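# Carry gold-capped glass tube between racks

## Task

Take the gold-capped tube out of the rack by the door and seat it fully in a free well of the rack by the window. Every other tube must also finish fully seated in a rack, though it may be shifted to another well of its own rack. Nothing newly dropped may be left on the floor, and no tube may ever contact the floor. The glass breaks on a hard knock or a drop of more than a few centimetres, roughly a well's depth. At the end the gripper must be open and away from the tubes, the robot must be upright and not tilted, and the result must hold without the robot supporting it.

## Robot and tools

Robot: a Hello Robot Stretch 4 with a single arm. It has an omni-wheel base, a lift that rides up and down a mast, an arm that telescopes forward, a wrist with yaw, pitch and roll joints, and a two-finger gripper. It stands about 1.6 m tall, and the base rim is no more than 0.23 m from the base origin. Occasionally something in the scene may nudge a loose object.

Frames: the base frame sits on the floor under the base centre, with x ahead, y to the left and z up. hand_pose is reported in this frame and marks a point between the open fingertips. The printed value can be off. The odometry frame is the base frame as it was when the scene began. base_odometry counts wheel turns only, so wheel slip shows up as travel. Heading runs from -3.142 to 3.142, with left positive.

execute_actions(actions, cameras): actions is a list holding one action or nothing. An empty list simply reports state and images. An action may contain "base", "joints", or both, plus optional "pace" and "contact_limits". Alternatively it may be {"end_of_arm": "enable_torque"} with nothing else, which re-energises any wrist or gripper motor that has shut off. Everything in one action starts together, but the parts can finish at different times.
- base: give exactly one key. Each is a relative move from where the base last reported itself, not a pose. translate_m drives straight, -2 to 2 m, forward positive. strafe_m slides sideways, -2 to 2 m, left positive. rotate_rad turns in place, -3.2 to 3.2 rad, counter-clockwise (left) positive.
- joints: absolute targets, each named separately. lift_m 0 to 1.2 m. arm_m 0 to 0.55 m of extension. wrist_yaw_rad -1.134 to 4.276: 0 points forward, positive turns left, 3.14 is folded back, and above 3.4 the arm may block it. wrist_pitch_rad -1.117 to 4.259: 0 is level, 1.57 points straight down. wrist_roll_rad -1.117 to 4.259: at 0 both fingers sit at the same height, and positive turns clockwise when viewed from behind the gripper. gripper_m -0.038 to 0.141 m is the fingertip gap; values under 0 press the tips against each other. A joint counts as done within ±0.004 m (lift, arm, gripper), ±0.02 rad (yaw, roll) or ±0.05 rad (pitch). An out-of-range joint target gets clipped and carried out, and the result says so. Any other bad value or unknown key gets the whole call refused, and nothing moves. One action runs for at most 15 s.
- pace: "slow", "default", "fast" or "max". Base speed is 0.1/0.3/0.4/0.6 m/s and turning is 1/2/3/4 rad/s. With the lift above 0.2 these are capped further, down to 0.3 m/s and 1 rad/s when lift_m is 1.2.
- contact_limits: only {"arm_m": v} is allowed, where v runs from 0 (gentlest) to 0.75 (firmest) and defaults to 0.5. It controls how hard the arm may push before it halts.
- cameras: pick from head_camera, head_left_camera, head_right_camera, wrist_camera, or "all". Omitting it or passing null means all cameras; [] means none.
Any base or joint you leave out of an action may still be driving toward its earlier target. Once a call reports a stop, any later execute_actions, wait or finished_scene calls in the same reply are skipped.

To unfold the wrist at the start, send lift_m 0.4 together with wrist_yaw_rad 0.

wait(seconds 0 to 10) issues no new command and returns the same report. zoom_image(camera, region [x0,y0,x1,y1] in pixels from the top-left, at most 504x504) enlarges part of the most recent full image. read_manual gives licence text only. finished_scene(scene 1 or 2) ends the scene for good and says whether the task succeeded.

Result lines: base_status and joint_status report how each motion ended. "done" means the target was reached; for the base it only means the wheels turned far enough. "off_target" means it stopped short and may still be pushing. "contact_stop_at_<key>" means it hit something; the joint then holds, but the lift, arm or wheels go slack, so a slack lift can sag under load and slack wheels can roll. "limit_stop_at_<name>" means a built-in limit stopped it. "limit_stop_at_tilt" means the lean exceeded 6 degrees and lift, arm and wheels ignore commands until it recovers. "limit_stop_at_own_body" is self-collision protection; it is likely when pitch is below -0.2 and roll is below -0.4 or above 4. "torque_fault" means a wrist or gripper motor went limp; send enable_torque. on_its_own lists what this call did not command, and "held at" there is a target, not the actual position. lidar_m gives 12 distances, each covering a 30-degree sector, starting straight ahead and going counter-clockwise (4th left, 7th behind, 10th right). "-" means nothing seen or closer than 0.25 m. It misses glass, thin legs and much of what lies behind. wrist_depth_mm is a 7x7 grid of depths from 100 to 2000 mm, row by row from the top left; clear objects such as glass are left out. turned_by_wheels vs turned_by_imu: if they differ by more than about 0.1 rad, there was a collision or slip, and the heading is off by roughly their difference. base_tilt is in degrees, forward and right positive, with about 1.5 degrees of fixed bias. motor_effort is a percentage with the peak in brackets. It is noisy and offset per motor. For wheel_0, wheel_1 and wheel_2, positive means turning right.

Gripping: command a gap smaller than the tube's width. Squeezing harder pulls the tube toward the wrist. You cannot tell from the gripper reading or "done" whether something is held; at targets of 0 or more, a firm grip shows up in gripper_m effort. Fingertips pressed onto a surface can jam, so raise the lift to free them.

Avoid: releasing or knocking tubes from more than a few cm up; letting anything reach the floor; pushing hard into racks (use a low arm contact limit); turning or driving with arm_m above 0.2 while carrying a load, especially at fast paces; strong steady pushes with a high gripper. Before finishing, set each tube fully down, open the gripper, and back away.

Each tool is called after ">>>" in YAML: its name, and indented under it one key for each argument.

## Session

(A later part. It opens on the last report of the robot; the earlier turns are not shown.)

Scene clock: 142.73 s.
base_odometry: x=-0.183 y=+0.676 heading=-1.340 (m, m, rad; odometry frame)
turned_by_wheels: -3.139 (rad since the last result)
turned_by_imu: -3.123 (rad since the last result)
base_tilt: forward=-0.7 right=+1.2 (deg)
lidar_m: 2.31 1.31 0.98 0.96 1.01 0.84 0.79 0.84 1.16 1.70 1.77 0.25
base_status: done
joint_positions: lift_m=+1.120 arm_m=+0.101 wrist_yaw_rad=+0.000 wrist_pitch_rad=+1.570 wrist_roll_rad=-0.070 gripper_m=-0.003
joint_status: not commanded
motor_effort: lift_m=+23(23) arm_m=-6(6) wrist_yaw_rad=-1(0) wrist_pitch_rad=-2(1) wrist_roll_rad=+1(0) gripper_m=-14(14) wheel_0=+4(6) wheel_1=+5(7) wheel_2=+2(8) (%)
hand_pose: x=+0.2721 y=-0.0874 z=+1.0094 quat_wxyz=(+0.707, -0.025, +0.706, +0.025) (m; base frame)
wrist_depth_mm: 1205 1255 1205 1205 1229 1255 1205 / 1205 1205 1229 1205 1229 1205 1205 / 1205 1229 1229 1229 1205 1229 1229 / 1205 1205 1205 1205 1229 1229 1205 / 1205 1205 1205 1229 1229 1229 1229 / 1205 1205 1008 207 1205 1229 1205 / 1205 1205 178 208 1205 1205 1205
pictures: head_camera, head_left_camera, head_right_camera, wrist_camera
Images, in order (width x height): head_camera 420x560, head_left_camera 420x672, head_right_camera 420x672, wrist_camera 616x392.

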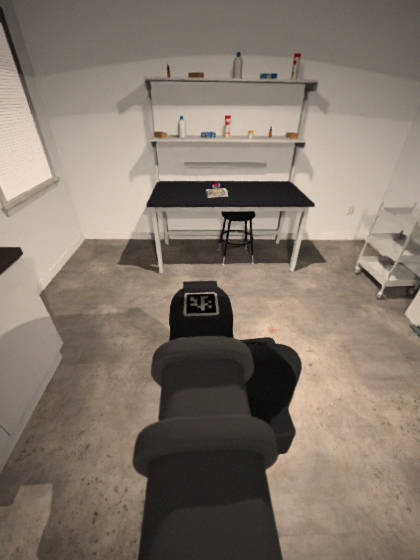

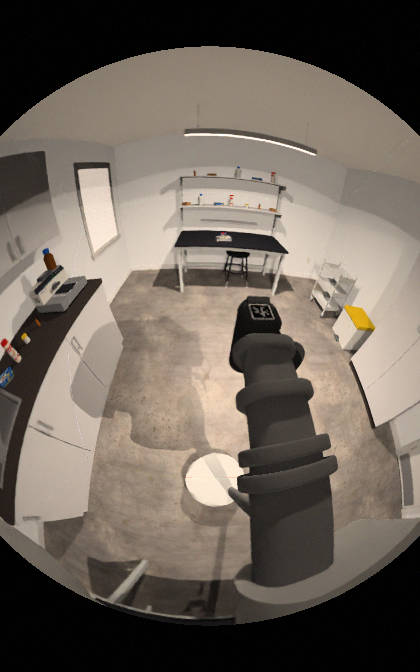

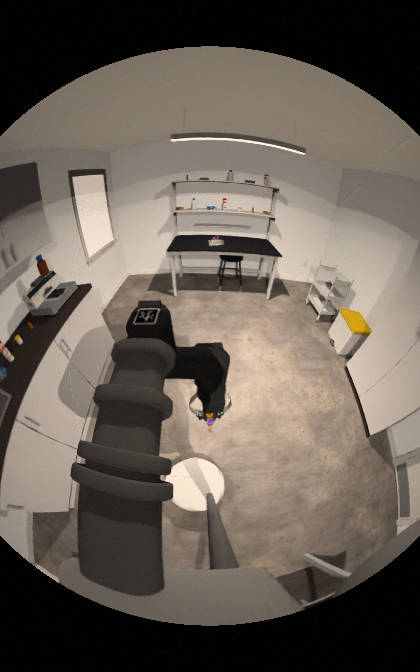

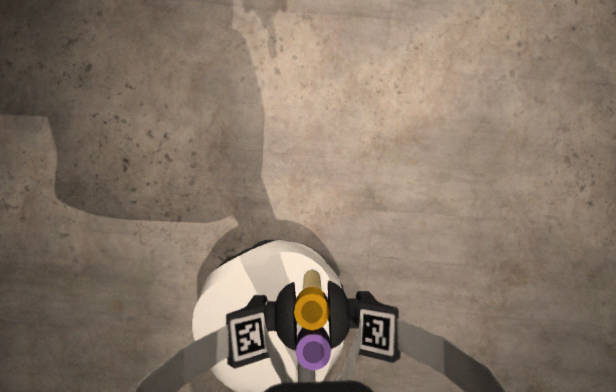

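>>> execute_actions:
  actions:
    - {"base":{"rotate_rad":3.125},"pace":"slow"}
  cameras: []

>>> execute_actions:
  actions:
    - {"base":{"translate_m":0.4},"joints":{"arm_m":0.406,"lift_m":1.1}}
  cameras: ["wrist_camera"]

Scene clock: 153.17 s.
base_odometry: x=-0.183 y=+0.676 heading=+1.784 (m, m, rad; odometry frame)
turned_by_wheels: +3.124 (rad since the last result)
turned_by_imu: +3.110 (rad since the last result)
base_tilt: forward=-0.7 right=+1.4 (deg)
lidar_m: 0.78 0.82 1.15 1.68 1.75 2.43 2.55 1.30 0.98 0.93 1.00 0.25
base_status: done
joint_positions: lift_m=+1.120 arm_m=+0.101 wrist_yaw_rad=+0.000 wrist_pitch_rad=+1.570 wrist_roll_rad=-0.070 gripper_m=-0.003
joint_status: not commanded
motor_effort: lift_m=+23(23) arm_m=-6(5) wrist_yaw_rad=+0(0) wrist_pitch_rad=-1(0) wrist_roll_rad=+0(1) gripper_m=-14(14) wheel_0=-3(7) wheel_1=-5(9) wheel_2=-1(6) (%)
hand_pose: x=+0.2721 y=-0.0874 z=+1.0094 quat_wxyz=(+0.707, -0.025, +0.706, +0.025) (m; base frame)
wrist_depth_mm: 1205 1229 1229 1229 1229 1229 1205 / 1205 1205 1229 1205 1205 1229 1205 / 1205 1229 1205 1229 1205 1229 1205 / 1229 1205 1205 1205 1229 1229 1229 / 1205 1229 1205 1229 1229 1229 1229 / 1205 1205 991 208 1205 1205 1229 / 1205 1205 178 208 1205 1205 1229
pictures: none
No camera images: the call's "cameras" was empty. Leave "cameras" out to get every camera's image.

Scene clock: 156.00 s.
base_odometry: x=-0.268 y=+1.067 heading=+1.785 (m, m, rad; odometry frame)
turned_by_wheels: +0.000 (rad since the last result)
turned_by_imu: +0.001 (rad since the last result)
base_tilt: forward=-0.7 right=+1.2 (deg)
lidar_m: 0.37 0.42 0.60 1.94 1.76 2.54 2.94 1.34 0.98 0.96 0.56 0.41
base_status: done
joint_positions: lift_m=+1.100 arm_m=+0.405 wrist_yaw_rad=+0.000 wrist_pitch_rad=+1.570 wrist_roll_rad=-0.070 gripper_m=-0.003
joint_status: all done
motor_effort: lift_m=+15(24) arm_m=+6(7) wrist_yaw_rad=+0(0) wrist_pitch_rad=+1(1) wrist_roll_rad=+0(1) gripper_m=-13(13) wheel_0=+1(7) wheel_1=+2(7) wheel_2=-1(10) (%)
hand_pose: x=+0.5762 y=-0.0874 z=+0.9900 quat_wxyz=(+0.707, -0.025, +0.706, +0.025) (m; base frame)
wrist_depth_mm: 445 445 445 449 445 445 449 / 449 445 445 445 449 449 449 / 442 445 442 445 445 445 449 / 442 445 442 449 442 445 445 / 442 442 433 430 445 445 445 / 442 445 413 208 445 442 445 / 442 442 178 208 445 445 445
pictures: wrist_camera
Images, in order (width x height): wrist_camera 616x392.

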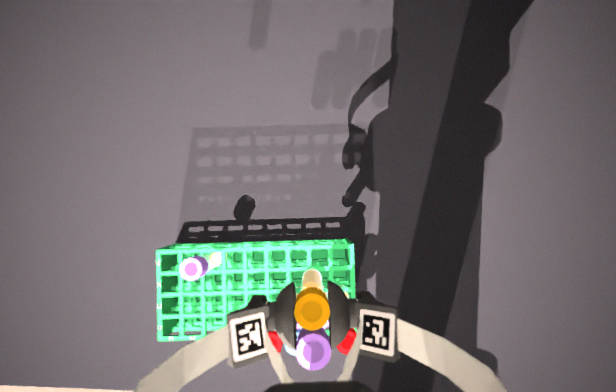

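>>> execute_actions:
  actions:
    - {"base":{"strafe_m":0.035},"pace":"slow"}
  cameras: []

>>> execute_actions:
  actions:
    - {"joints":{"lift_m":1.06},"pace":"slow"}
  cameras: ["wrist_camera"]

>>> zoom_image:
  camera: "wrist_camera"
  region: [160, 220, 440, 392]

Scene clock: 163.27 s.
base_odometry: x=-0.302 y=+1.060 heading=+1.785 (m, m, rad; odometry frame)
turned_by_wheels: +0.000 (rad since the last result)
turned_by_imu: +0.001 (rad since the last result)
base_tilt: forward=-0.7 right=+1.2 (deg)
lidar_m: 0.40 0.42 0.58 1.89 1.74 2.48 3.50 1.40 1.00 1.00 0.56 0.42
base_status: done
joint_positions: lift_m=+1.100 arm_m=+0.405 wrist_yaw_rad=+0.000 wrist_pitch_rad=+1.570 wrist_roll_rad=-0.070 gripper_m=-0.003
joint_status: not commanded
motor_effort: lift_m=+15(15) arm_m=+6(6) wrist_yaw_rad=-1(1) wrist_pitch_rad=+0(0) wrist_roll_rad=+0(0) gripper_m=-12(12) wheel_0=-3(7) wheel_1=+4(5) wheel_2=-1(2) (%)
hand_pose: x=+0.5762 y=-0.0874 z=+0.9900 quat_wxyz=(+0.707, -0.025, +0.706, +0.025) (m; base frame)
wrist_depth_mm: 445 445 449 445 449 449 449 / 445 445 445 445 449 445 445 / 445 449 445 442 445 445 449 / 442 445 442 445 445 449 445 / 445 442 430 433 445 449 445 / 445 445 387 208 399 445 445 / 442 442 178 208 442 442 442
pictures: none
No camera images: the call's "cameras" was empty. Leave "cameras" out to get every camera's image.

Scene clock: 164.43 s.
base_odometry: x=-0.302 y=+1.060 heading=+1.785 (m, m, rad; odometry frame)
turned_by_wheels: +0.000 (rad since the last result)
turned_by_imu: +0.000 (rad since the last result)
base_tilt: forward=-0.6 right=+1.3 (deg)
lidar_m: 0.39 0.41 0.59 1.89 1.73 2.49 3.51 1.39 1.03 0.99 0.56 0.41
base_status: not commanded
joint_positions: lift_m=+1.060 arm_m=+0.405 wrist_yaw_rad=+0.000 wrist_pitch_rad=+1.570 wrist_roll_rad=-0.070 gripper_m=-0.003
joint_status: all done
motor_effort: lift_m=+15(11) arm_m=+6(6) wrist_yaw_rad=+1(1) wrist_pitch_rad=+0(1) wrist_roll_rad=+0(1) gripper_m=-11(11) wheel_0=-3(3) wheel_1=+4(4) wheel_2=-1(1) (%)
hand_pose: x=+0.5762 y=-0.0874 z=+0.9501 quat_wxyz=(+0.707, -0.025, +0.706, +0.025) (m; base frame)
wrist_depth_mm: 407 407 407 407 407 407 407 / 407 404 407 407 407 407 407 / 404 404 407 407 407 407 404 / 407 404 404 404 407 407 407 / 404 404 387 399 404 404 404 / 404 404 347 207 347 407 404 / 404 404 178 208 286 404 404
pictures: wrist_camera
Images, in order (width x height): wrist_camera 616x392.

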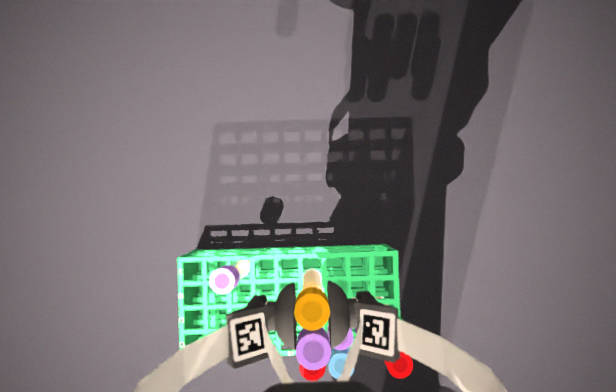

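Region (160, 220, 440, 392) of wrist_camera's 616x392 image, scaled by 1.800; it fills the top 310 rows of this view, and the rest is white.

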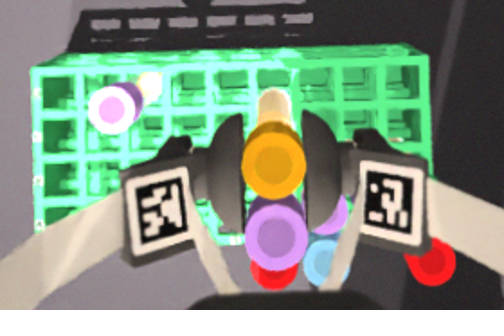

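>>> execute_actions:
  actions:
    - {"joints":{"lift_m":1.03},"pace":"slow"}
  cameras: ["wrist_camera"]

Scene clock: 171.73 s.
base_odometry: x=-0.302 y=+1.060 heading=+1.785 (m, m, rad; odometry frame)
turned_by_wheels: +0.000 (rad since the last result)
turned_by_imu: +0.000 (rad since the last result)
base_tilt: forward=-0.7 right=+1.1 (deg)
lidar_m: 0.39 0.41 0.59 1.90 1.72 2.47 3.49 1.39 1.02 1.00 0.56 0.41
base_status: not commanded
joint_positions: lift_m=+1.030 arm_m=+0.405 wrist_yaw_rad=+0.000 wrist_pitch_rad=+1.570 wrist_roll_rad=-0.070 gripper_m=-0.003
joint_status: all done
motor_effort: lift_m=+15(14) arm_m=+6(6) wrist_yaw_rad=-1(0) wrist_pitch_rad=+1(0) wrist_roll_rad=-2(1) gripper_m=-12(14) wheel_0=-3(3) wheel_1=+4(3) wheel_2=-1(1) (%)
hand_pose: x=+0.5762 y=-0.0874 z=+0.9201 quat_wxyz=(+0.707, -0.025, +0.706, +0.025) (m; base frame)
wrist_depth_mm: 375 377 377 377 377 377 377 / 377 377 377 377 375 377 377 / 377 377 377 377 375 377 377 / 377 375 375 375 377 377 377 / 375 375 377 364 375 377 377 / 375 375 319 208 319 377 375 / 375 375 178 208 256 373 375
pictures: wrist_camera
Images, in order (width x height): wrist_camera 616x392.

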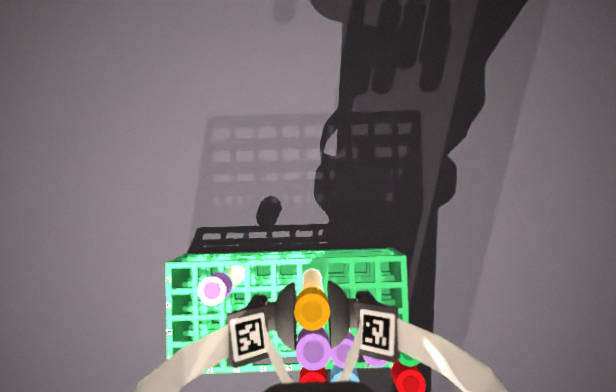

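>>> execute_actions:
  actions:
    - {"joints":{"lift_m":0.989},"pace":"slow"}
  cameras: []

>>> execute_actions:
  actions:
    - {"joints":{"gripper_m":0.03}}
  cameras: []

>>> execute_actions:
  actions:
    - {"joints":{"arm_m":0.417,"lift_m":0.985},"pace":"slow"}
  cameras: ["wrist_camera"]

Scene clock: 180.13 s.
base_odometry: x=-0.302 y=+1.060 heading=+1.785 (m, m, rad; odometry frame)
turned_by_wheels: +0.000 (rad since the last result)
turned_by_imu: +0.000 (rad since the last result)
base_tilt: forward=-0.6 right=+1.2 (deg)
lidar_m: 0.38 0.42 0.59 1.91 1.73 2.48 3.49 1.38 1.02 0.98 0.57 0.40
base_status: not commanded
joint_positions: lift_m=+0.989 arm_m=+0.405 wrist_yaw_rad=+0.000 wrist_pitch_rad=+1.570 wrist_roll_rad=-0.070 gripper_m=-0.003
joint_status: all done
motor_effort: lift_m=+14(14) arm_m=+5(6) wrist_yaw_rad=-1(1) wrist_pitch_rad=+1(1) wrist_roll_rad=+3(0) gripper_m=-13(14) wheel_0=-3(3) wheel_1=+3(4) wheel_2=-1(1) (%)
hand_pose: x=+0.5762 y=-0.0874 z=+0.8791 quat_wxyz=(+0.707, -0.025, +0.706, +0.025) (m; base frame)
wrist_depth_mm: 336 336 336 336 336 338 338 / 338 336 336 336 336 338 336 / 336 336 336 336 336 336 336 / 334 334 336 336 336 336 336 / 334 334 336 334 336 336 336 / 334 336 217 207 278 334 334 / 334 334 178 208 216 336 334
pictures: none
No camera images: the call's "cameras" was empty. Leave "cameras" out to get every camera's image.

Scene clock: 181.23 s.
base_odometry: x=-0.302 y=+1.060 heading=+1.785 (m, m, rad; odometry frame)
turned_by_wheels: +0.000 (rad since the last result)
turned_by_imu: +0.000 (rad since the last result)
base_tilt: forward=-0.7 right=+1.2 (deg)
lidar_m: 0.39 0.41 0.58 1.89 1.74 2.50 3.48 1.40 1.02 0.98 0.57 0.41
base_status: not commanded
joint_positions: lift_m=+0.989 arm_m=+0.405 wrist_yaw_rad=+0.000 wrist_pitch_rad=+1.570 wrist_roll_rad=-0.070 gripper_m=+0.030
joint_status: all done
motor_effort: lift_m=+14(14) arm_m=+6(6) wrist_yaw_rad=-1(0) wrist_pitch_rad=+2(0) wrist_roll_rad=+0(0) gripper_m=-4(13) wheel_0=-3(3) wheel_1=+4(4) wheel_2=-1(1) (%)
hand_pose: x=+0.5762 y=-0.0874 z=+0.8791 quat_wxyz=(+0.707, -0.025, +0.706, +0.025) (m; base frame)
wrist_depth_mm: 336 336 336 338 336 336 336 / 336 334 336 336 336 336 336 / 334 336 338 334 336 336 336 / 336 334 334 336 334 334 336 / 334 336 334 336 334 336 334 / 334 336 217 216 279 336 336 / 332 332 190 216 216 334 334
pictures: none
No camera images: the call's "cameras" was empty. Leave "cameras" out to get every camera's image.

Scene clock: 182.17 s.
base_odometry: x=-0.302 y=+1.060 heading=+1.785 (m, m, rad; odometry frame)
turned_by_wheels: +0.000 (rad since the last result)
turned_by_imu: +0.000 (rad since the last result)
base_tilt: forward=-0.6 right=+1.2 (deg)
lidar_m: 0.39 0.43 0.58 1.91 1.74 2.50 3.50 1.38 1.03 1.00 0.56 0.40
base_status: not commanded
joint_positions: lift_m=+0.985 arm_m=+0.416 wrist_yaw_rad=+0.000 wrist_pitch_rad=+1.570 wrist_roll_rad=-0.070 gripper_m=+0.030
joint_status: all done
motor_effort: lift_m=+14(13) arm_m=+6(6) wrist_yaw_rad=-1(1) wrist_pitch_rad=+1(0) wrist_roll_rad=+0(0) gripper_m=-3(2) wheel_0=-3(3) wheel_1=+3(4) wheel_2=-1(1) (%)
hand_pose: x=+0.5871 y=-0.0874 z=+0.8751 quat_wxyz=(+0.707, -0.025, +0.706, +0.025) (m; base frame)
wrist_depth_mm: 332 332 332 332 332 334 332 / 332 332 332 332 334 332 332 / 332 332 332 330 332 332 332 / 330 330 332 332 332 332 332 / 330 330 330 330 332 330 330 / 330 330 229 214 274 330 330 / 330 330 190 212 216 330 330
pictures: wrist_camera
Images, in order (width x height): wrist_camera 616x392.

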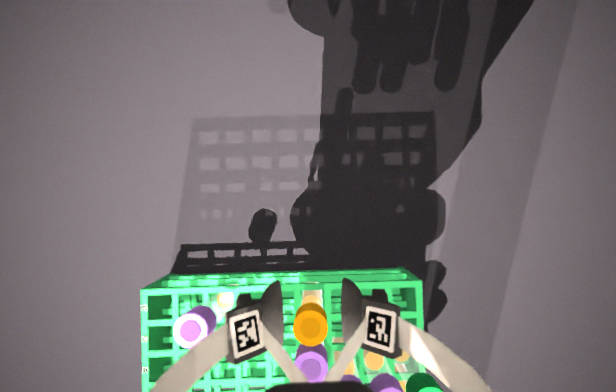

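>>> execute_actions:
  actions:
    - {"joints":{"gripper_m":-0.003}}
  cameras: []

>>> execute_actions:
  actions:
    - {"joints":{"lift_m":1.12},"pace":"slow"}
  cameras: ["wrist_camera"]

Scene clock: 186.97 s.
base_odometry: x=-0.302 y=+1.060 heading=+1.785 (m, m, rad; odometry frame)
turned_by_wheels: +0.000 (rad since the last result)
turned_by_imu: +0.000 (rad since the last result)
base_tilt: forward=-0.6 right=+1.2 (deg)
lidar_m: 0.39 0.41 0.57 1.91 1.74 2.48 3.50 1.39 1.03 0.99 0.57 0.40
base_status: not commanded
joint_positions: lift_m=+0.985 arm_m=+0.416 wrist_yaw_rad=+0.000 wrist_pitch_rad=+1.570 wrist_roll_rad=-0.070 gripper_m=-0.003
joint_status: all done
motor_effort: lift_m=+14(15) arm_m=+6(6) wrist_yaw_rad=+0(1) wrist_pitch_rad=+0(1) wrist_roll_rad=+1(1) gripper_m=-12(13) wheel_0=-4(3) wheel_1=+4(4) wheel_2=-1(1) (%)
hand_pose: x=+0.5871 y=-0.0874 z=+0.8751 quat_wxyz=(+0.707, -0.025, +0.706, +0.025) (m; base frame)
wrist_depth_mm: 332 330 332 332 332 334 332 / 332 332 330 332 330 334 332 / 332 332 332 330 330 332 332 / 330 330 329 332 332 330 332 / 330 332 330 330 330 332 330 / 330 330 229 208 274 330 332 / 330 330 178 212 215 330 330
pictures: none
No camera images: the call's "cameras" was empty. Leave "cameras" out to get every camera's image.

Scene clock: 188.90 s.
base_odometry: x=-0.302 y=+1.060 heading=+1.785 (m, m, rad; odometry frame)
turned_by_wheels: +0.000 (rad since the last result)
turned_by_imu: +0.000 (rad since the last result)
base_tilt: forward=-0.7 right=+1.3 (deg)
lidar_m: 0.38 0.41 0.59 1.90 1.74 2.48 3.51 1.40 1.03 0.99 0.55 0.41
base_status: not commanded
joint_positions: lift_m=+1.120 arm_m=+0.416 wrist_yaw_rad=+0.000 wrist_pitch_rad=+1.570 wrist_roll_rad=-0.070 gripper_m=-0.003
joint_status: all done
motor_effort: lift_m=+23(22) arm_m=+6(6) wrist_yaw_rad=-1(1) wrist_pitch_rad=+0(0) wrist_roll_rad=+0(0) gripper_m=-14(14) wheel_0=-3(3) wheel_1=+4(4) wheel_2=-1(1) (%)
hand_pose: x=+0.5871 y=-0.0874 z=+1.0094 quat_wxyz=(+0.707, -0.025, +0.706, +0.025) (m; base frame)
wrist_depth_mm: 466 469 466 466 466 466 466 / 466 466 466 466 466 466 466 / 466 462 466 466 466 466 469 / 466 466 462 462 462 466 466 / 466 466 462 455 462 466 466 / 462 462 433 208 407 466 466 / 466 466 177 345 466 462 462
pictures: wrist_camera
Images, in order (width x height): wrist_camera 616x392.

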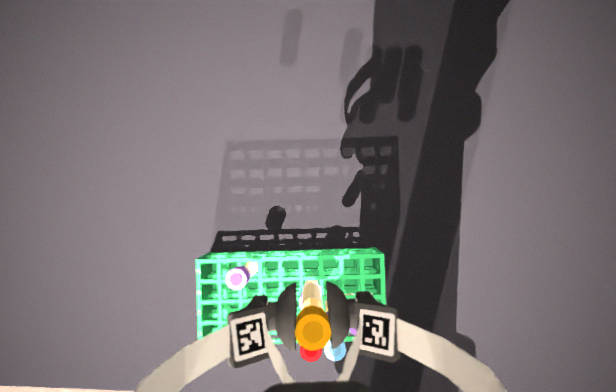

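Only gold now.

>>> execute_actions:
  actions:
    - {"base":{"translate_m":-0.4},"joints":{"arm_m":0.1}}
  cameras: ["head_camera"]

>>> execute_actions:
  actions:
    - {"base":{"rotate_rad":-3.14}}
  cameras: []

>>> execute_actions:
  actions:
    - {"base":{"translate_m":1.5}}
  cameras: ["head_camera","wrist_camera"]

Scene clock: 195.43 s.
base_odometry: x=-0.217 y=+0.669 heading=+1.784 (m, m, rad; odometry frame)
turned_by_wheels: +0.000 (rad since the last result)
turned_by_imu: -0.001 (rad since the last result)
base_tilt: forward=-0.6 right=+1.2 (deg)
lidar_m: 0.78 0.83 1.14 1.66 1.72 2.41 2.40 1.38 1.02 0.97 1.04 0.82
base_status: done
joint_positions: lift_m=+1.120 arm_m=+0.101 wrist_yaw_rad=+0.000 wrist_pitch_rad=+1.570 wrist_roll_rad=-0.070 gripper_m=-0.003
joint_status: all done
motor_effort: lift_m=+23(23) arm_m=-6(7) wrist_yaw_rad=+0(0) wrist_pitch_rad=+0(1) wrist_roll_rad=+1(1) gripper_m=-13(12) wheel_0=-2(8) wheel_1=-2(8) wheel_2=-1(9) (%)
hand_pose: x=+0.2721 y=-0.0874 z=+1.0094 quat_wxyz=(+0.707, -0.025, +0.706, +0.025) (m; base frame)
wrist_depth_mm: 1229 1205 1229 1229 1229 1205 1229 / 1205 1205 1205 1229 1229 1205 1229 / 1229 1229 1205 1205 1205 1229 1205 / 1205 1205 1229 1205 1229 1205 1205 / 1229 1205 1205 1205 1229 1205 1229 / 1229 1205 1008 208 1229 1229 1205 / 1205 1229 178 854 1229 1205 1229
pictures: head_camera
Images, in order (width x height): head_camera 420x560.

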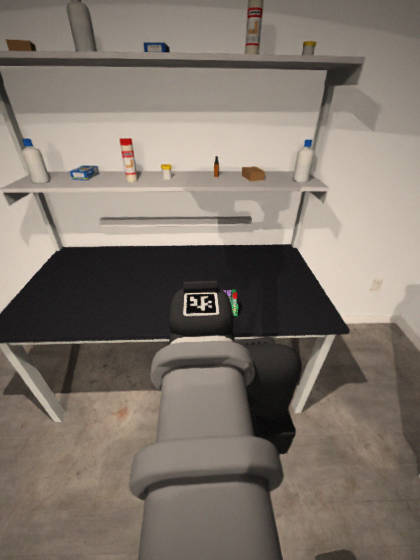

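Scene clock: 199.23 s.
base_odometry: x=-0.217 y=+0.669 heading=-1.355 (m, m, rad; odometry frame)
turned_by_wheels: -3.139 (rad since the last result)
turned_by_imu: -3.123 (rad since the last result)
base_tilt: forward=-0.6 right=+1.2 (deg)
lidar_m: 2.31 1.39 1.03 0.98 1.03 0.83 0.80 0.83 1.11 1.65 1.73 2.42
base_status: done
joint_positions: lift_m=+1.120 arm_m=+0.101 wrist_yaw_rad=+0.000 wrist_pitch_rad=+1.570 wrist_roll_rad=-0.070 gripper_m=-0.003
joint_status: not commanded
motor_effort: lift_m=+22(23) arm_m=-6(6) wrist_yaw_rad=+0(0) wrist_pitch_rad=+0(1) wrist_roll_rad=+2(0) gripper_m=-13(12) wheel_0=+4(8) wheel_1=+3(6) wheel_2=+2(7) (%)
hand_pose: x=+0.2721 y=-0.0874 z=+1.0094 quat_wxyz=(+0.707, -0.025, +0.706, +0.025) (m; base frame)
wrist_depth_mm: 1205 1229 1229 1229 1229 1229 1229 / 1205 1205 1229 1205 1205 1205 1205 / 1229 1205 1205 1205 1205 1229 1205 / 1205 1229 1205 1205 1205 1229 1229 / 1229 1205 1205 1205 1229 1205 1205 / 1229 1229 1008 208 1205 1229 1229 / 1205 1205 178 854 1205 1205 1205
pictures: none
No camera images: the call's "cameras" was empty. Leave "cameras" out to get every camera's image.

Scene clock: 205.70 s.
base_odometry: x=+0.104 y=-0.796 heading=-1.355 (m, m, rad; odometry frame)
turned_by_wheels: +0.000 (rad since the last result)
turned_by_imu: +0.005 (rad since the last result)
base_tilt: forward=-0.6 right=+1.2 (deg)
lidar_m: 0.81 0.85 1.62 0.99 1.01 1.42 2.40 2.38 1.74 1.69 1.17 0.85
base_status: done
joint_positions: lift_m=+1.120 arm_m=+0.101 wrist_yaw_rad=+0.000 wrist_pitch_rad=+1.570 wrist_roll_rad=-0.070 gripper_m=-0.003
joint_status: not commanded
motor_effort: lift_m=+22(22) arm_m=-6(6) wrist_yaw_rad=+0(0) wrist_pitch_rad=+0(0) wrist_roll_rad=+0(1) gripper_m=-13(11) wheel_0=+1(7) wheel_1=+2(9) wheel_2=+3(9) (%)
hand_pose: x=+0.2721 y=-0.0874 z=+1.0094 quat_wxyz=(+0.707, -0.025, +0.706, +0.025) (m; base frame)
wrist_depth_mm: 1229 1205 1205 1205 1229 1229 1229 / 1229 1229 1205 1205 1229 1205 1205 / 1205 1229 1205 1205 1205 1229 1229 / 1229 1205 1229 1205 1229 1229 1229 / 1229 1205 1205 1205 1205 1229 1205 / 1229 1205 1008 208 1205 1205 1205 / 1205 1205 178 854 1229 1229 1229
pictures: head_camera, wrist_camera
Images, in order (width x height): head_camera 420x560, wrist_camera 616x392.

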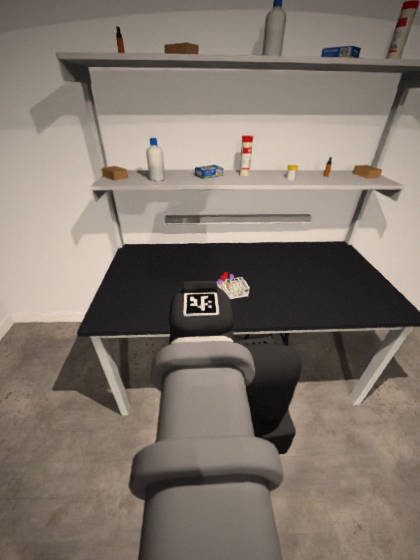

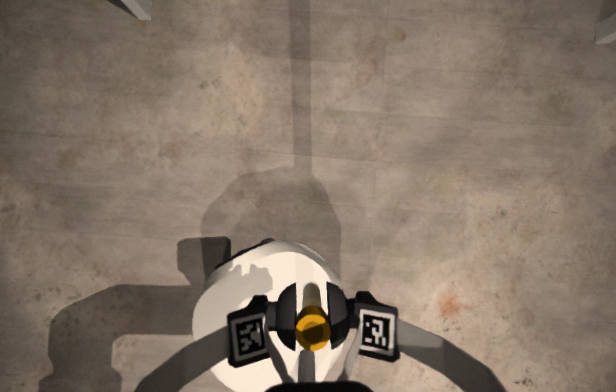

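>>> execute_actions:
  actions:
    - {"base":{"translate_m":0.4},"joints":{"arm_m":0.36}}
  cameras: ["head_camera","wrist_camera"]

Scene clock: 212.37 s.
base_odometry: x=+0.190 y=-1.187 heading=-1.354 (m, m, rad; odometry frame)
turned_by_wheels: +0.000 (rad since the last result)
turned_by_imu: +0.002 (rad since the last result)
base_tilt: forward=-0.7 right=+1.1 (deg)
lidar_m: 0.41 0.45 0.62 1.54 1.12 1.39 2.79 2.35 1.81 1.65 0.62 0.45
base_status: done
joint_positions: lift_m=+1.120 arm_m=+0.359 wrist_yaw_rad=+0.000 wrist_pitch_rad=+1.570 wrist_roll_rad=-0.070 gripper_m=-0.003
joint_status: all done
motor_effort: lift_m=+22(22) arm_m=+6(6) wrist_yaw_rad=+0(0) wrist_pitch_rad=+2(0) wrist_roll_rad=-1(2) gripper_m=-13(12) wheel_0=+2(8) wheel_1=+1(9) wheel_2=+1(10) (%)
hand_pose: x=+0.5302 y=-0.0874 z=+1.0094 quat_wxyz=(+0.707, -0.025, +0.706, +0.025) (m; base frame)
wrist_depth_mm: 466 466 466 466 466 466 466 / 466 466 462 466 466 466 466 / 466 466 466 436 424 466 466 / 466 466 466 466 462 466 462 / 462 466 466 462 462 462 462 / 466 466 466 208 466 462 462 / 1205 1205 178 1008 1205 1205 1205
pictures: head_camera, wrist_camera
Images, in order (width x height): head_camera 420x560, wrist_camera 616x392.

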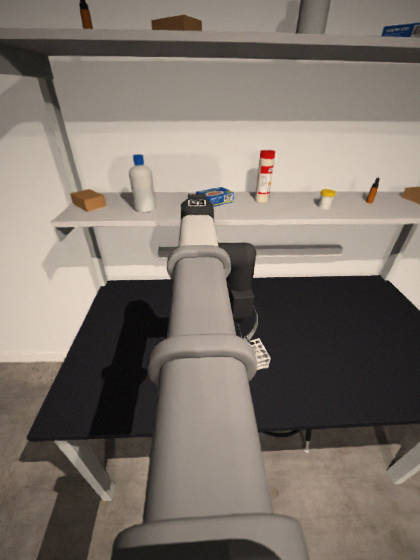

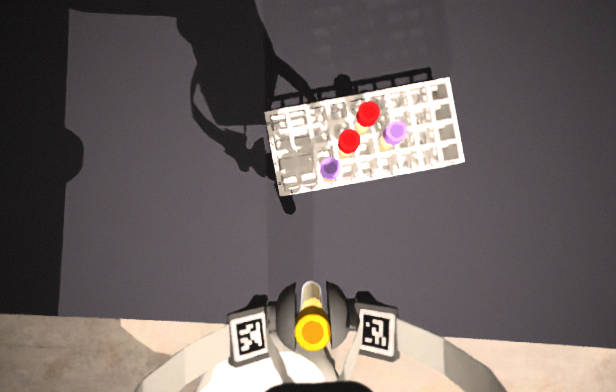

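>>> execute_actions:
  actions:
    - {"base":{"strafe_m":-0.143},"joints":{"arm_m":0.494}}
  cameras: []

>>> execute_actions:
  actions:
    - {"joints":{"lift_m":1.06},"pace":"slow"}
  cameras: ["wrist_camera"]

>>> zoom_image:
  camera: "wrist_camera"
  region: [200, 180, 420, 360]

Scene clock: 220.40 s.
base_odometry: x=+0.051 y=-1.218 heading=-1.354 (m, m, rad; odometry frame)
turned_by_wheels: +0.000 (rad since the last result)
turned_by_imu: +0.000 (rad since the last result)
base_tilt: forward=-0.7 right=+1.3 (deg)
lidar_m: 0.40 0.44 0.62 1.68 1.25 1.60 3.42 2.15 1.65 1.50 0.62 0.45
base_status: done
joint_positions: lift_m=+1.120 arm_m=+0.493 wrist_yaw_rad=+0.000 wrist_pitch_rad=+1.570 wrist_roll_rad=-0.070 gripper_m=-0.003
joint_status: all done
motor_effort: lift_m=+23(22) arm_m=+6(6) wrist_yaw_rad=+0(2) wrist_pitch_rad=+0(0) wrist_roll_rad=-1(0) gripper_m=-13(14) wheel_0=+1(11) wheel_1=-1(14) wheel_2=+0(1) (%)
hand_pose: x=+0.6641 y=-0.0874 z=+1.0094 quat_wxyz=(+0.707, -0.025, +0.706, +0.025) (m; base frame)
wrist_depth_mm: 466 466 466 466 466 466 466 / 466 466 466 466 462 462 466 / 466 466 466 462 466 466 462 / 462 462 466 466 466 462 466 / 466 455 407 455 462 466 466 / 466 462 433 208 466 466 462 / 462 466 178 462 462 462 462
pictures: none
No camera images: the call's "cameras" was empty. Leave "cameras" out to get every camera's image.

Scene clock: 221.77 s.
base_odometry: x=+0.051 y=-1.218 heading=-1.354 (m, m, rad; odometry frame)
turned_by_wheels: +0.000 (rad since the last result)
turned_by_imu: +0.000 (rad since the last result)
base_tilt: forward=-0.6 right=+1.3 (deg)
lidar_m: 0.42 0.45 0.62 1.69 1.25 1.60 3.44 2.17 1.66 1.50 0.60 0.45
base_status: not commanded
joint_positions: lift_m=+1.060 arm_m=+0.493 wrist_yaw_rad=+0.000 wrist_pitch_rad=+1.570 wrist_roll_rad=-0.070 gripper_m=-0.003
joint_status: all done
motor_effort: lift_m=+15(22) arm_m=+6(6) wrist_yaw_rad=+0(0) wrist_pitch_rad=+0(0) wrist_roll_rad=-1(1) gripper_m=-12(13) wheel_0=+1(1) wheel_1=-1(1) wheel_2=+0(0) (%)
hand_pose: x=+0.6641 y=-0.0874 z=+0.9501 quat_wxyz=(+0.707, -0.025, +0.706, +0.025) (m; base frame)
wrist_depth_mm: 407 407 407 407 407 407 407 / 407 407 407 407 410 407 407 / 407 407 404 407 407 404 404 / 407 404 404 407 404 407 407 / 404 351 373 397 402 407 404 / 404 347 349 208 404 407 404 / 404 402 178 402 404 404 407
pictures: wrist_camera
Images, in order (width x height): wrist_camera 616x392.

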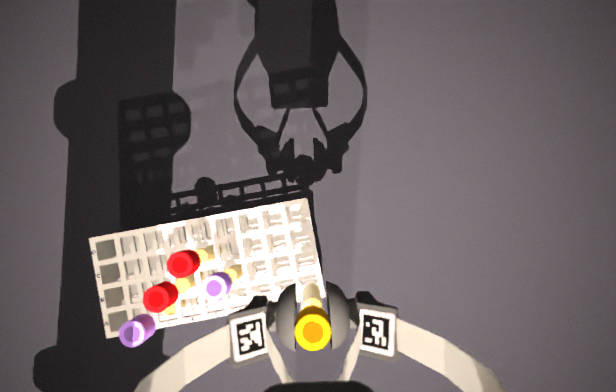

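Region (200, 180, 420, 360) of wrist_camera's 616x392 image, scaled by 2.291; it fills the top 412 rows of this view, and the rest is white.

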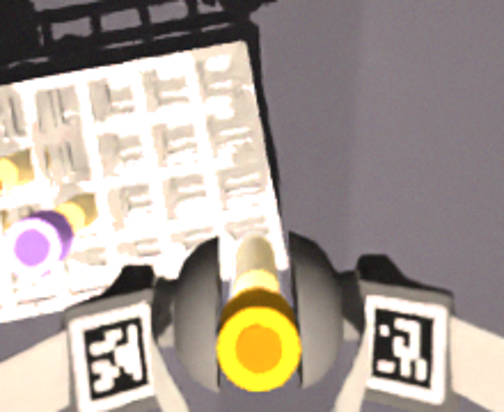

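>>> execute_actions:
  actions:
    - {"joints":{"lift_m":1.025},"pace":"slow"}
  cameras: ["wrist_camera"]

Scene clock: 227.93 s.
base_odometry: x=+0.051 y=-1.218 heading=-1.354 (m, m, rad; odometry frame)
turned_by_wheels: +0.000 (rad since the last result)
turned_by_imu: +0.000 (rad since the last result)
base_tilt: forward=-0.6 right=+1.3 (deg)
lidar_m: 0.42 0.45 0.61 1.68 1.25 1.59 3.43 2.14 1.64 1.50 0.60 0.45
base_status: not commanded
joint_positions: lift_m=+1.025 arm_m=+0.493 wrist_yaw_rad=+0.000 wrist_pitch_rad=+1.570 wrist_roll_rad=-0.070 gripper_m=-0.003
joint_status: all done
motor_effort: lift_m=+14(14) arm_m=+6(6) wrist_yaw_rad=+0(0) wrist_pitch_rad=-1(1) wrist_roll_rad=+1(0) gripper_m=-11(12) wheel_0=+1(1) wheel_1=-1(1) wheel_2=+0(0) (%)
hand_pose: x=+0.6641 y=-0.0874 z=+0.9151 quat_wxyz=(+0.707, -0.025, +0.706, +0.025) (m; base frame)
wrist_depth_mm: 370 373 375 373 373 373 373 / 370 370 370 373 373 373 373 / 373 373 370 370 373 370 373 / 370 370 373 370 370 373 373 / 370 340 315 362 370 370 373 / 368 312 314 208 370 370 370 / 370 370 178 368 370 370 370
pictures: wrist_camera
Images, in order (width x height): wrist_camera 616x392.

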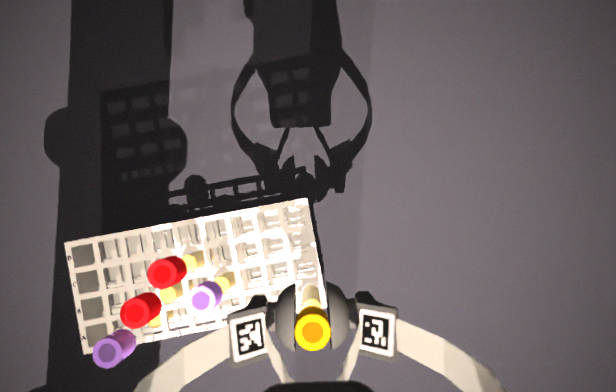

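>>> execute_actions:
  actions:
    - {"joints":{"lift_m":0.989},"pace":"slow"}
  cameras: []

>>> execute_actions:
  actions:
    - {"joints":{"gripper_m":0.035}}
  cameras: []

>>> execute_actions:
  actions:
    - {"joints":{"lift_m":1.1}}
  cameras: []

>>> execute_actions:
  actions:
    - {"joints":{"arm_m":0.3},"pace":"fast"}
  cameras: ["wrist_camera"]

Scene clock: 235.03 s.
base_odometry: x=+0.051 y=-1.218 heading=-1.354 (m, m, rad; odometry frame)
turned_by_wheels: +0.000 (rad since the last result)
turned_by_imu: +0.000 (rad since the last result)
base_tilt: forward=-0.7 right=+1.2 (deg)
lidar_m: 0.41 0.46 0.60 1.68 1.26 1.60 3.44 2.15 1.65 1.49 0.63 0.44
base_status: not commanded
joint_positions: lift_m=+0.989 arm_m=+0.493 wrist_yaw_rad=+0.000 wrist_pitch_rad=+1.570 wrist_roll_rad=-0.070 gripper_m=-0.003
joint_status: all done
motor_effort: lift_m=+14(16) arm_m=+6(6) wrist_yaw_rad=+0(1) wrist_pitch_rad=+0(1) wrist_roll_rad=+1(1) gripper_m=-12(13) wheel_0=+1(1) wheel_1=-1(1) wheel_2=+0(0) (%)
hand_pose: x=+0.6640 y=-0.0874 z=+0.8791 quat_wxyz=(+0.707, -0.025, +0.707, +0.025) (m; base frame)
wrist_depth_mm: 336 336 338 336 336 336 336 / 336 336 336 336 338 336 334 / 336 336 336 334 336 336 336 / 334 336 336 336 336 336 334 / 336 278 304 327 334 334 336 / 317 270 227 208 334 334 334 / 334 278 178 334 334 334 334
pictures: none
No camera images: the call's "cameras" was empty. Leave "cameras" out to get every camera's image.

Scene clock: 236.20 s.
base_odometry: x=+0.051 y=-1.218 heading=-1.354 (m, m, rad; odometry frame)
turned_by_wheels: +0.000 (rad since the last result)
turned_by_imu: +0.000 (rad since the last result)
base_tilt: forward=-0.7 right=+1.2 (deg)
lidar_m: 0.40 0.46 0.61 1.68 1.24 1.62 3.44 2.15 1.66 1.50 0.62 0.46
base_status: not commanded
joint_positions: lift_m=+0.989 arm_m=+0.493 wrist_yaw_rad=+0.000 wrist_pitch_rad=+1.570 wrist_roll_rad=-0.070 gripper_m=+0.035
joint_status: all done
motor_effort: lift_m=+14(14) arm_m=+6(6) wrist_yaw_rad=+1(1) wrist_pitch_rad=-1(1) wrist_roll_rad=+0(1) gripper_m=-4(11) wheel_0=+1(1) wheel_1=-1(1) wheel_2=+0(0) (%)
hand_pose: x=+0.6640 y=-0.0874 z=+0.8791 quat_wxyz=(+0.707, -0.025, +0.707, +0.025) (m; base frame)
wrist_depth_mm: 336 336 336 338 336 336 336 / 336 336 336 336 336 336 336 / 336 334 336 336 334 336 336 / 336 336 336 336 334 334 336 / 334 278 306 327 336 336 334 / 317 270 218 278 217 336 336 / 334 304 192 216 334 334 336
pictures: none
No camera images: the call's "cameras" was empty. Leave "cameras" out to get every camera's image.

Scene clock: 237.70 s.
base_odometry: x=+0.051 y=-1.218 heading=-1.354 (m, m, rad; odometry frame)
turned_by_wheels: +0.000 (rad since the last result)
turned_by_imu: +0.000 (rad since the last result)
base_tilt: forward=-0.7 right=+1.3 (deg)
lidar_m: 0.41 0.45 0.63 1.67 1.27 1.58 3.44 2.16 1.64 1.49 0.61 0.42
base_status: not commanded
joint_positions: lift_m=+1.100 arm_m=+0.493 wrist_yaw_rad=+0.000 wrist_pitch_rad=+1.570 wrist_roll_rad=-0.070 gripper_m=+0.035
joint_status: all done
motor_effort: lift_m=+23(23) arm_m=+6(6) wrist_yaw_rad=+0(0) wrist_pitch_rad=+0(0) wrist_roll_rad=+0(2) gripper_m=-4(2) wheel_0=+1(1) wheel_1=+0(1) wheel_2=+0(0) (%)
hand_pose: x=+0.6640 y=-0.0874 z=+0.9894 quat_wxyz=(+0.707, -0.025, +0.707, +0.025) (m; base frame)
wrist_depth_mm: 445 445 445 445 445 445 445 / 445 445 445 445 445 445 445 / 445 445 445 445 445 445 445 / 442 442 445 445 442 445 445 / 442 430 389 436 445 445 445 / 445 442 387 442 218 442 445 / 442 442 192 442 442 442 445
pictures: none
No camera images: the call's "cameras" was empty. Leave "cameras" out to get every camera's image.

Scene clock: 239.13 s.
base_odometry: x=+0.051 y=-1.218 heading=-1.354 (m, m, rad; odometry frame)
turned_by_wheels: +0.000 (rad since the last result)
turned_by_imu: +0.000 (rad since the last result)
base_tilt: forward=-0.7 right=+1.1 (deg)
lidar_m: 0.42 0.45 0.63 1.68 1.28 1.61 3.43 2.14 1.66 1.50 0.60 0.45
base_status: not commanded
joint_positions: lift_m=+1.100 arm_m=+0.301 wrist_yaw_rad=+0.000 wrist_pitch_rad=+1.570 wrist_roll_rad=-0.070 gripper_m=+0.035
joint_status: all done
motor_effort: lift_m=+23(23) arm_m=-6(6) wrist_yaw_rad=+1(1) wrist_pitch_rad=-1(1) wrist_roll_rad=+0(1) gripper_m=-3(4) wheel_0=+1(1) wheel_1=-1(1) wheel_2=+0(0) (%)
hand_pose: x=+0.4721 y=-0.0874 z=+0.9894 quat_wxyz=(+0.707, -0.025, +0.706, +0.025) (m; base frame)
wrist_depth_mm: 445 445 415 439 445 445 449 / 445 436 389 418 445 445 445 / 445 445 445 445 445 449 445 / 445 445 445 445 445 445 442 / 445 445 442 445 445 445 445 / 1205 1182 1182 1182 218 1182 1182 / 1182 1229 192 976 1205 1205 1182
pictures: wrist_camera
Images, in order (width x height): wrist_camera 616x392.

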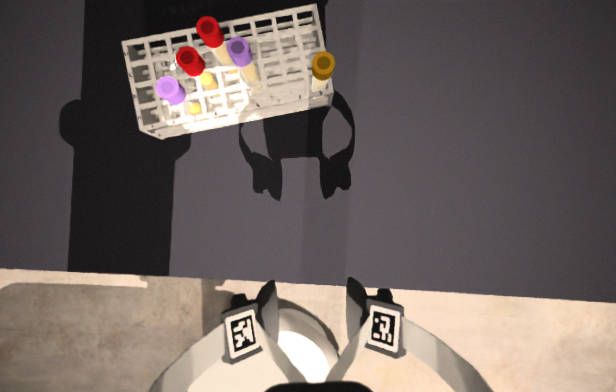

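>>> finished_scene:
  scene: 1

The scene is finished: the task was done.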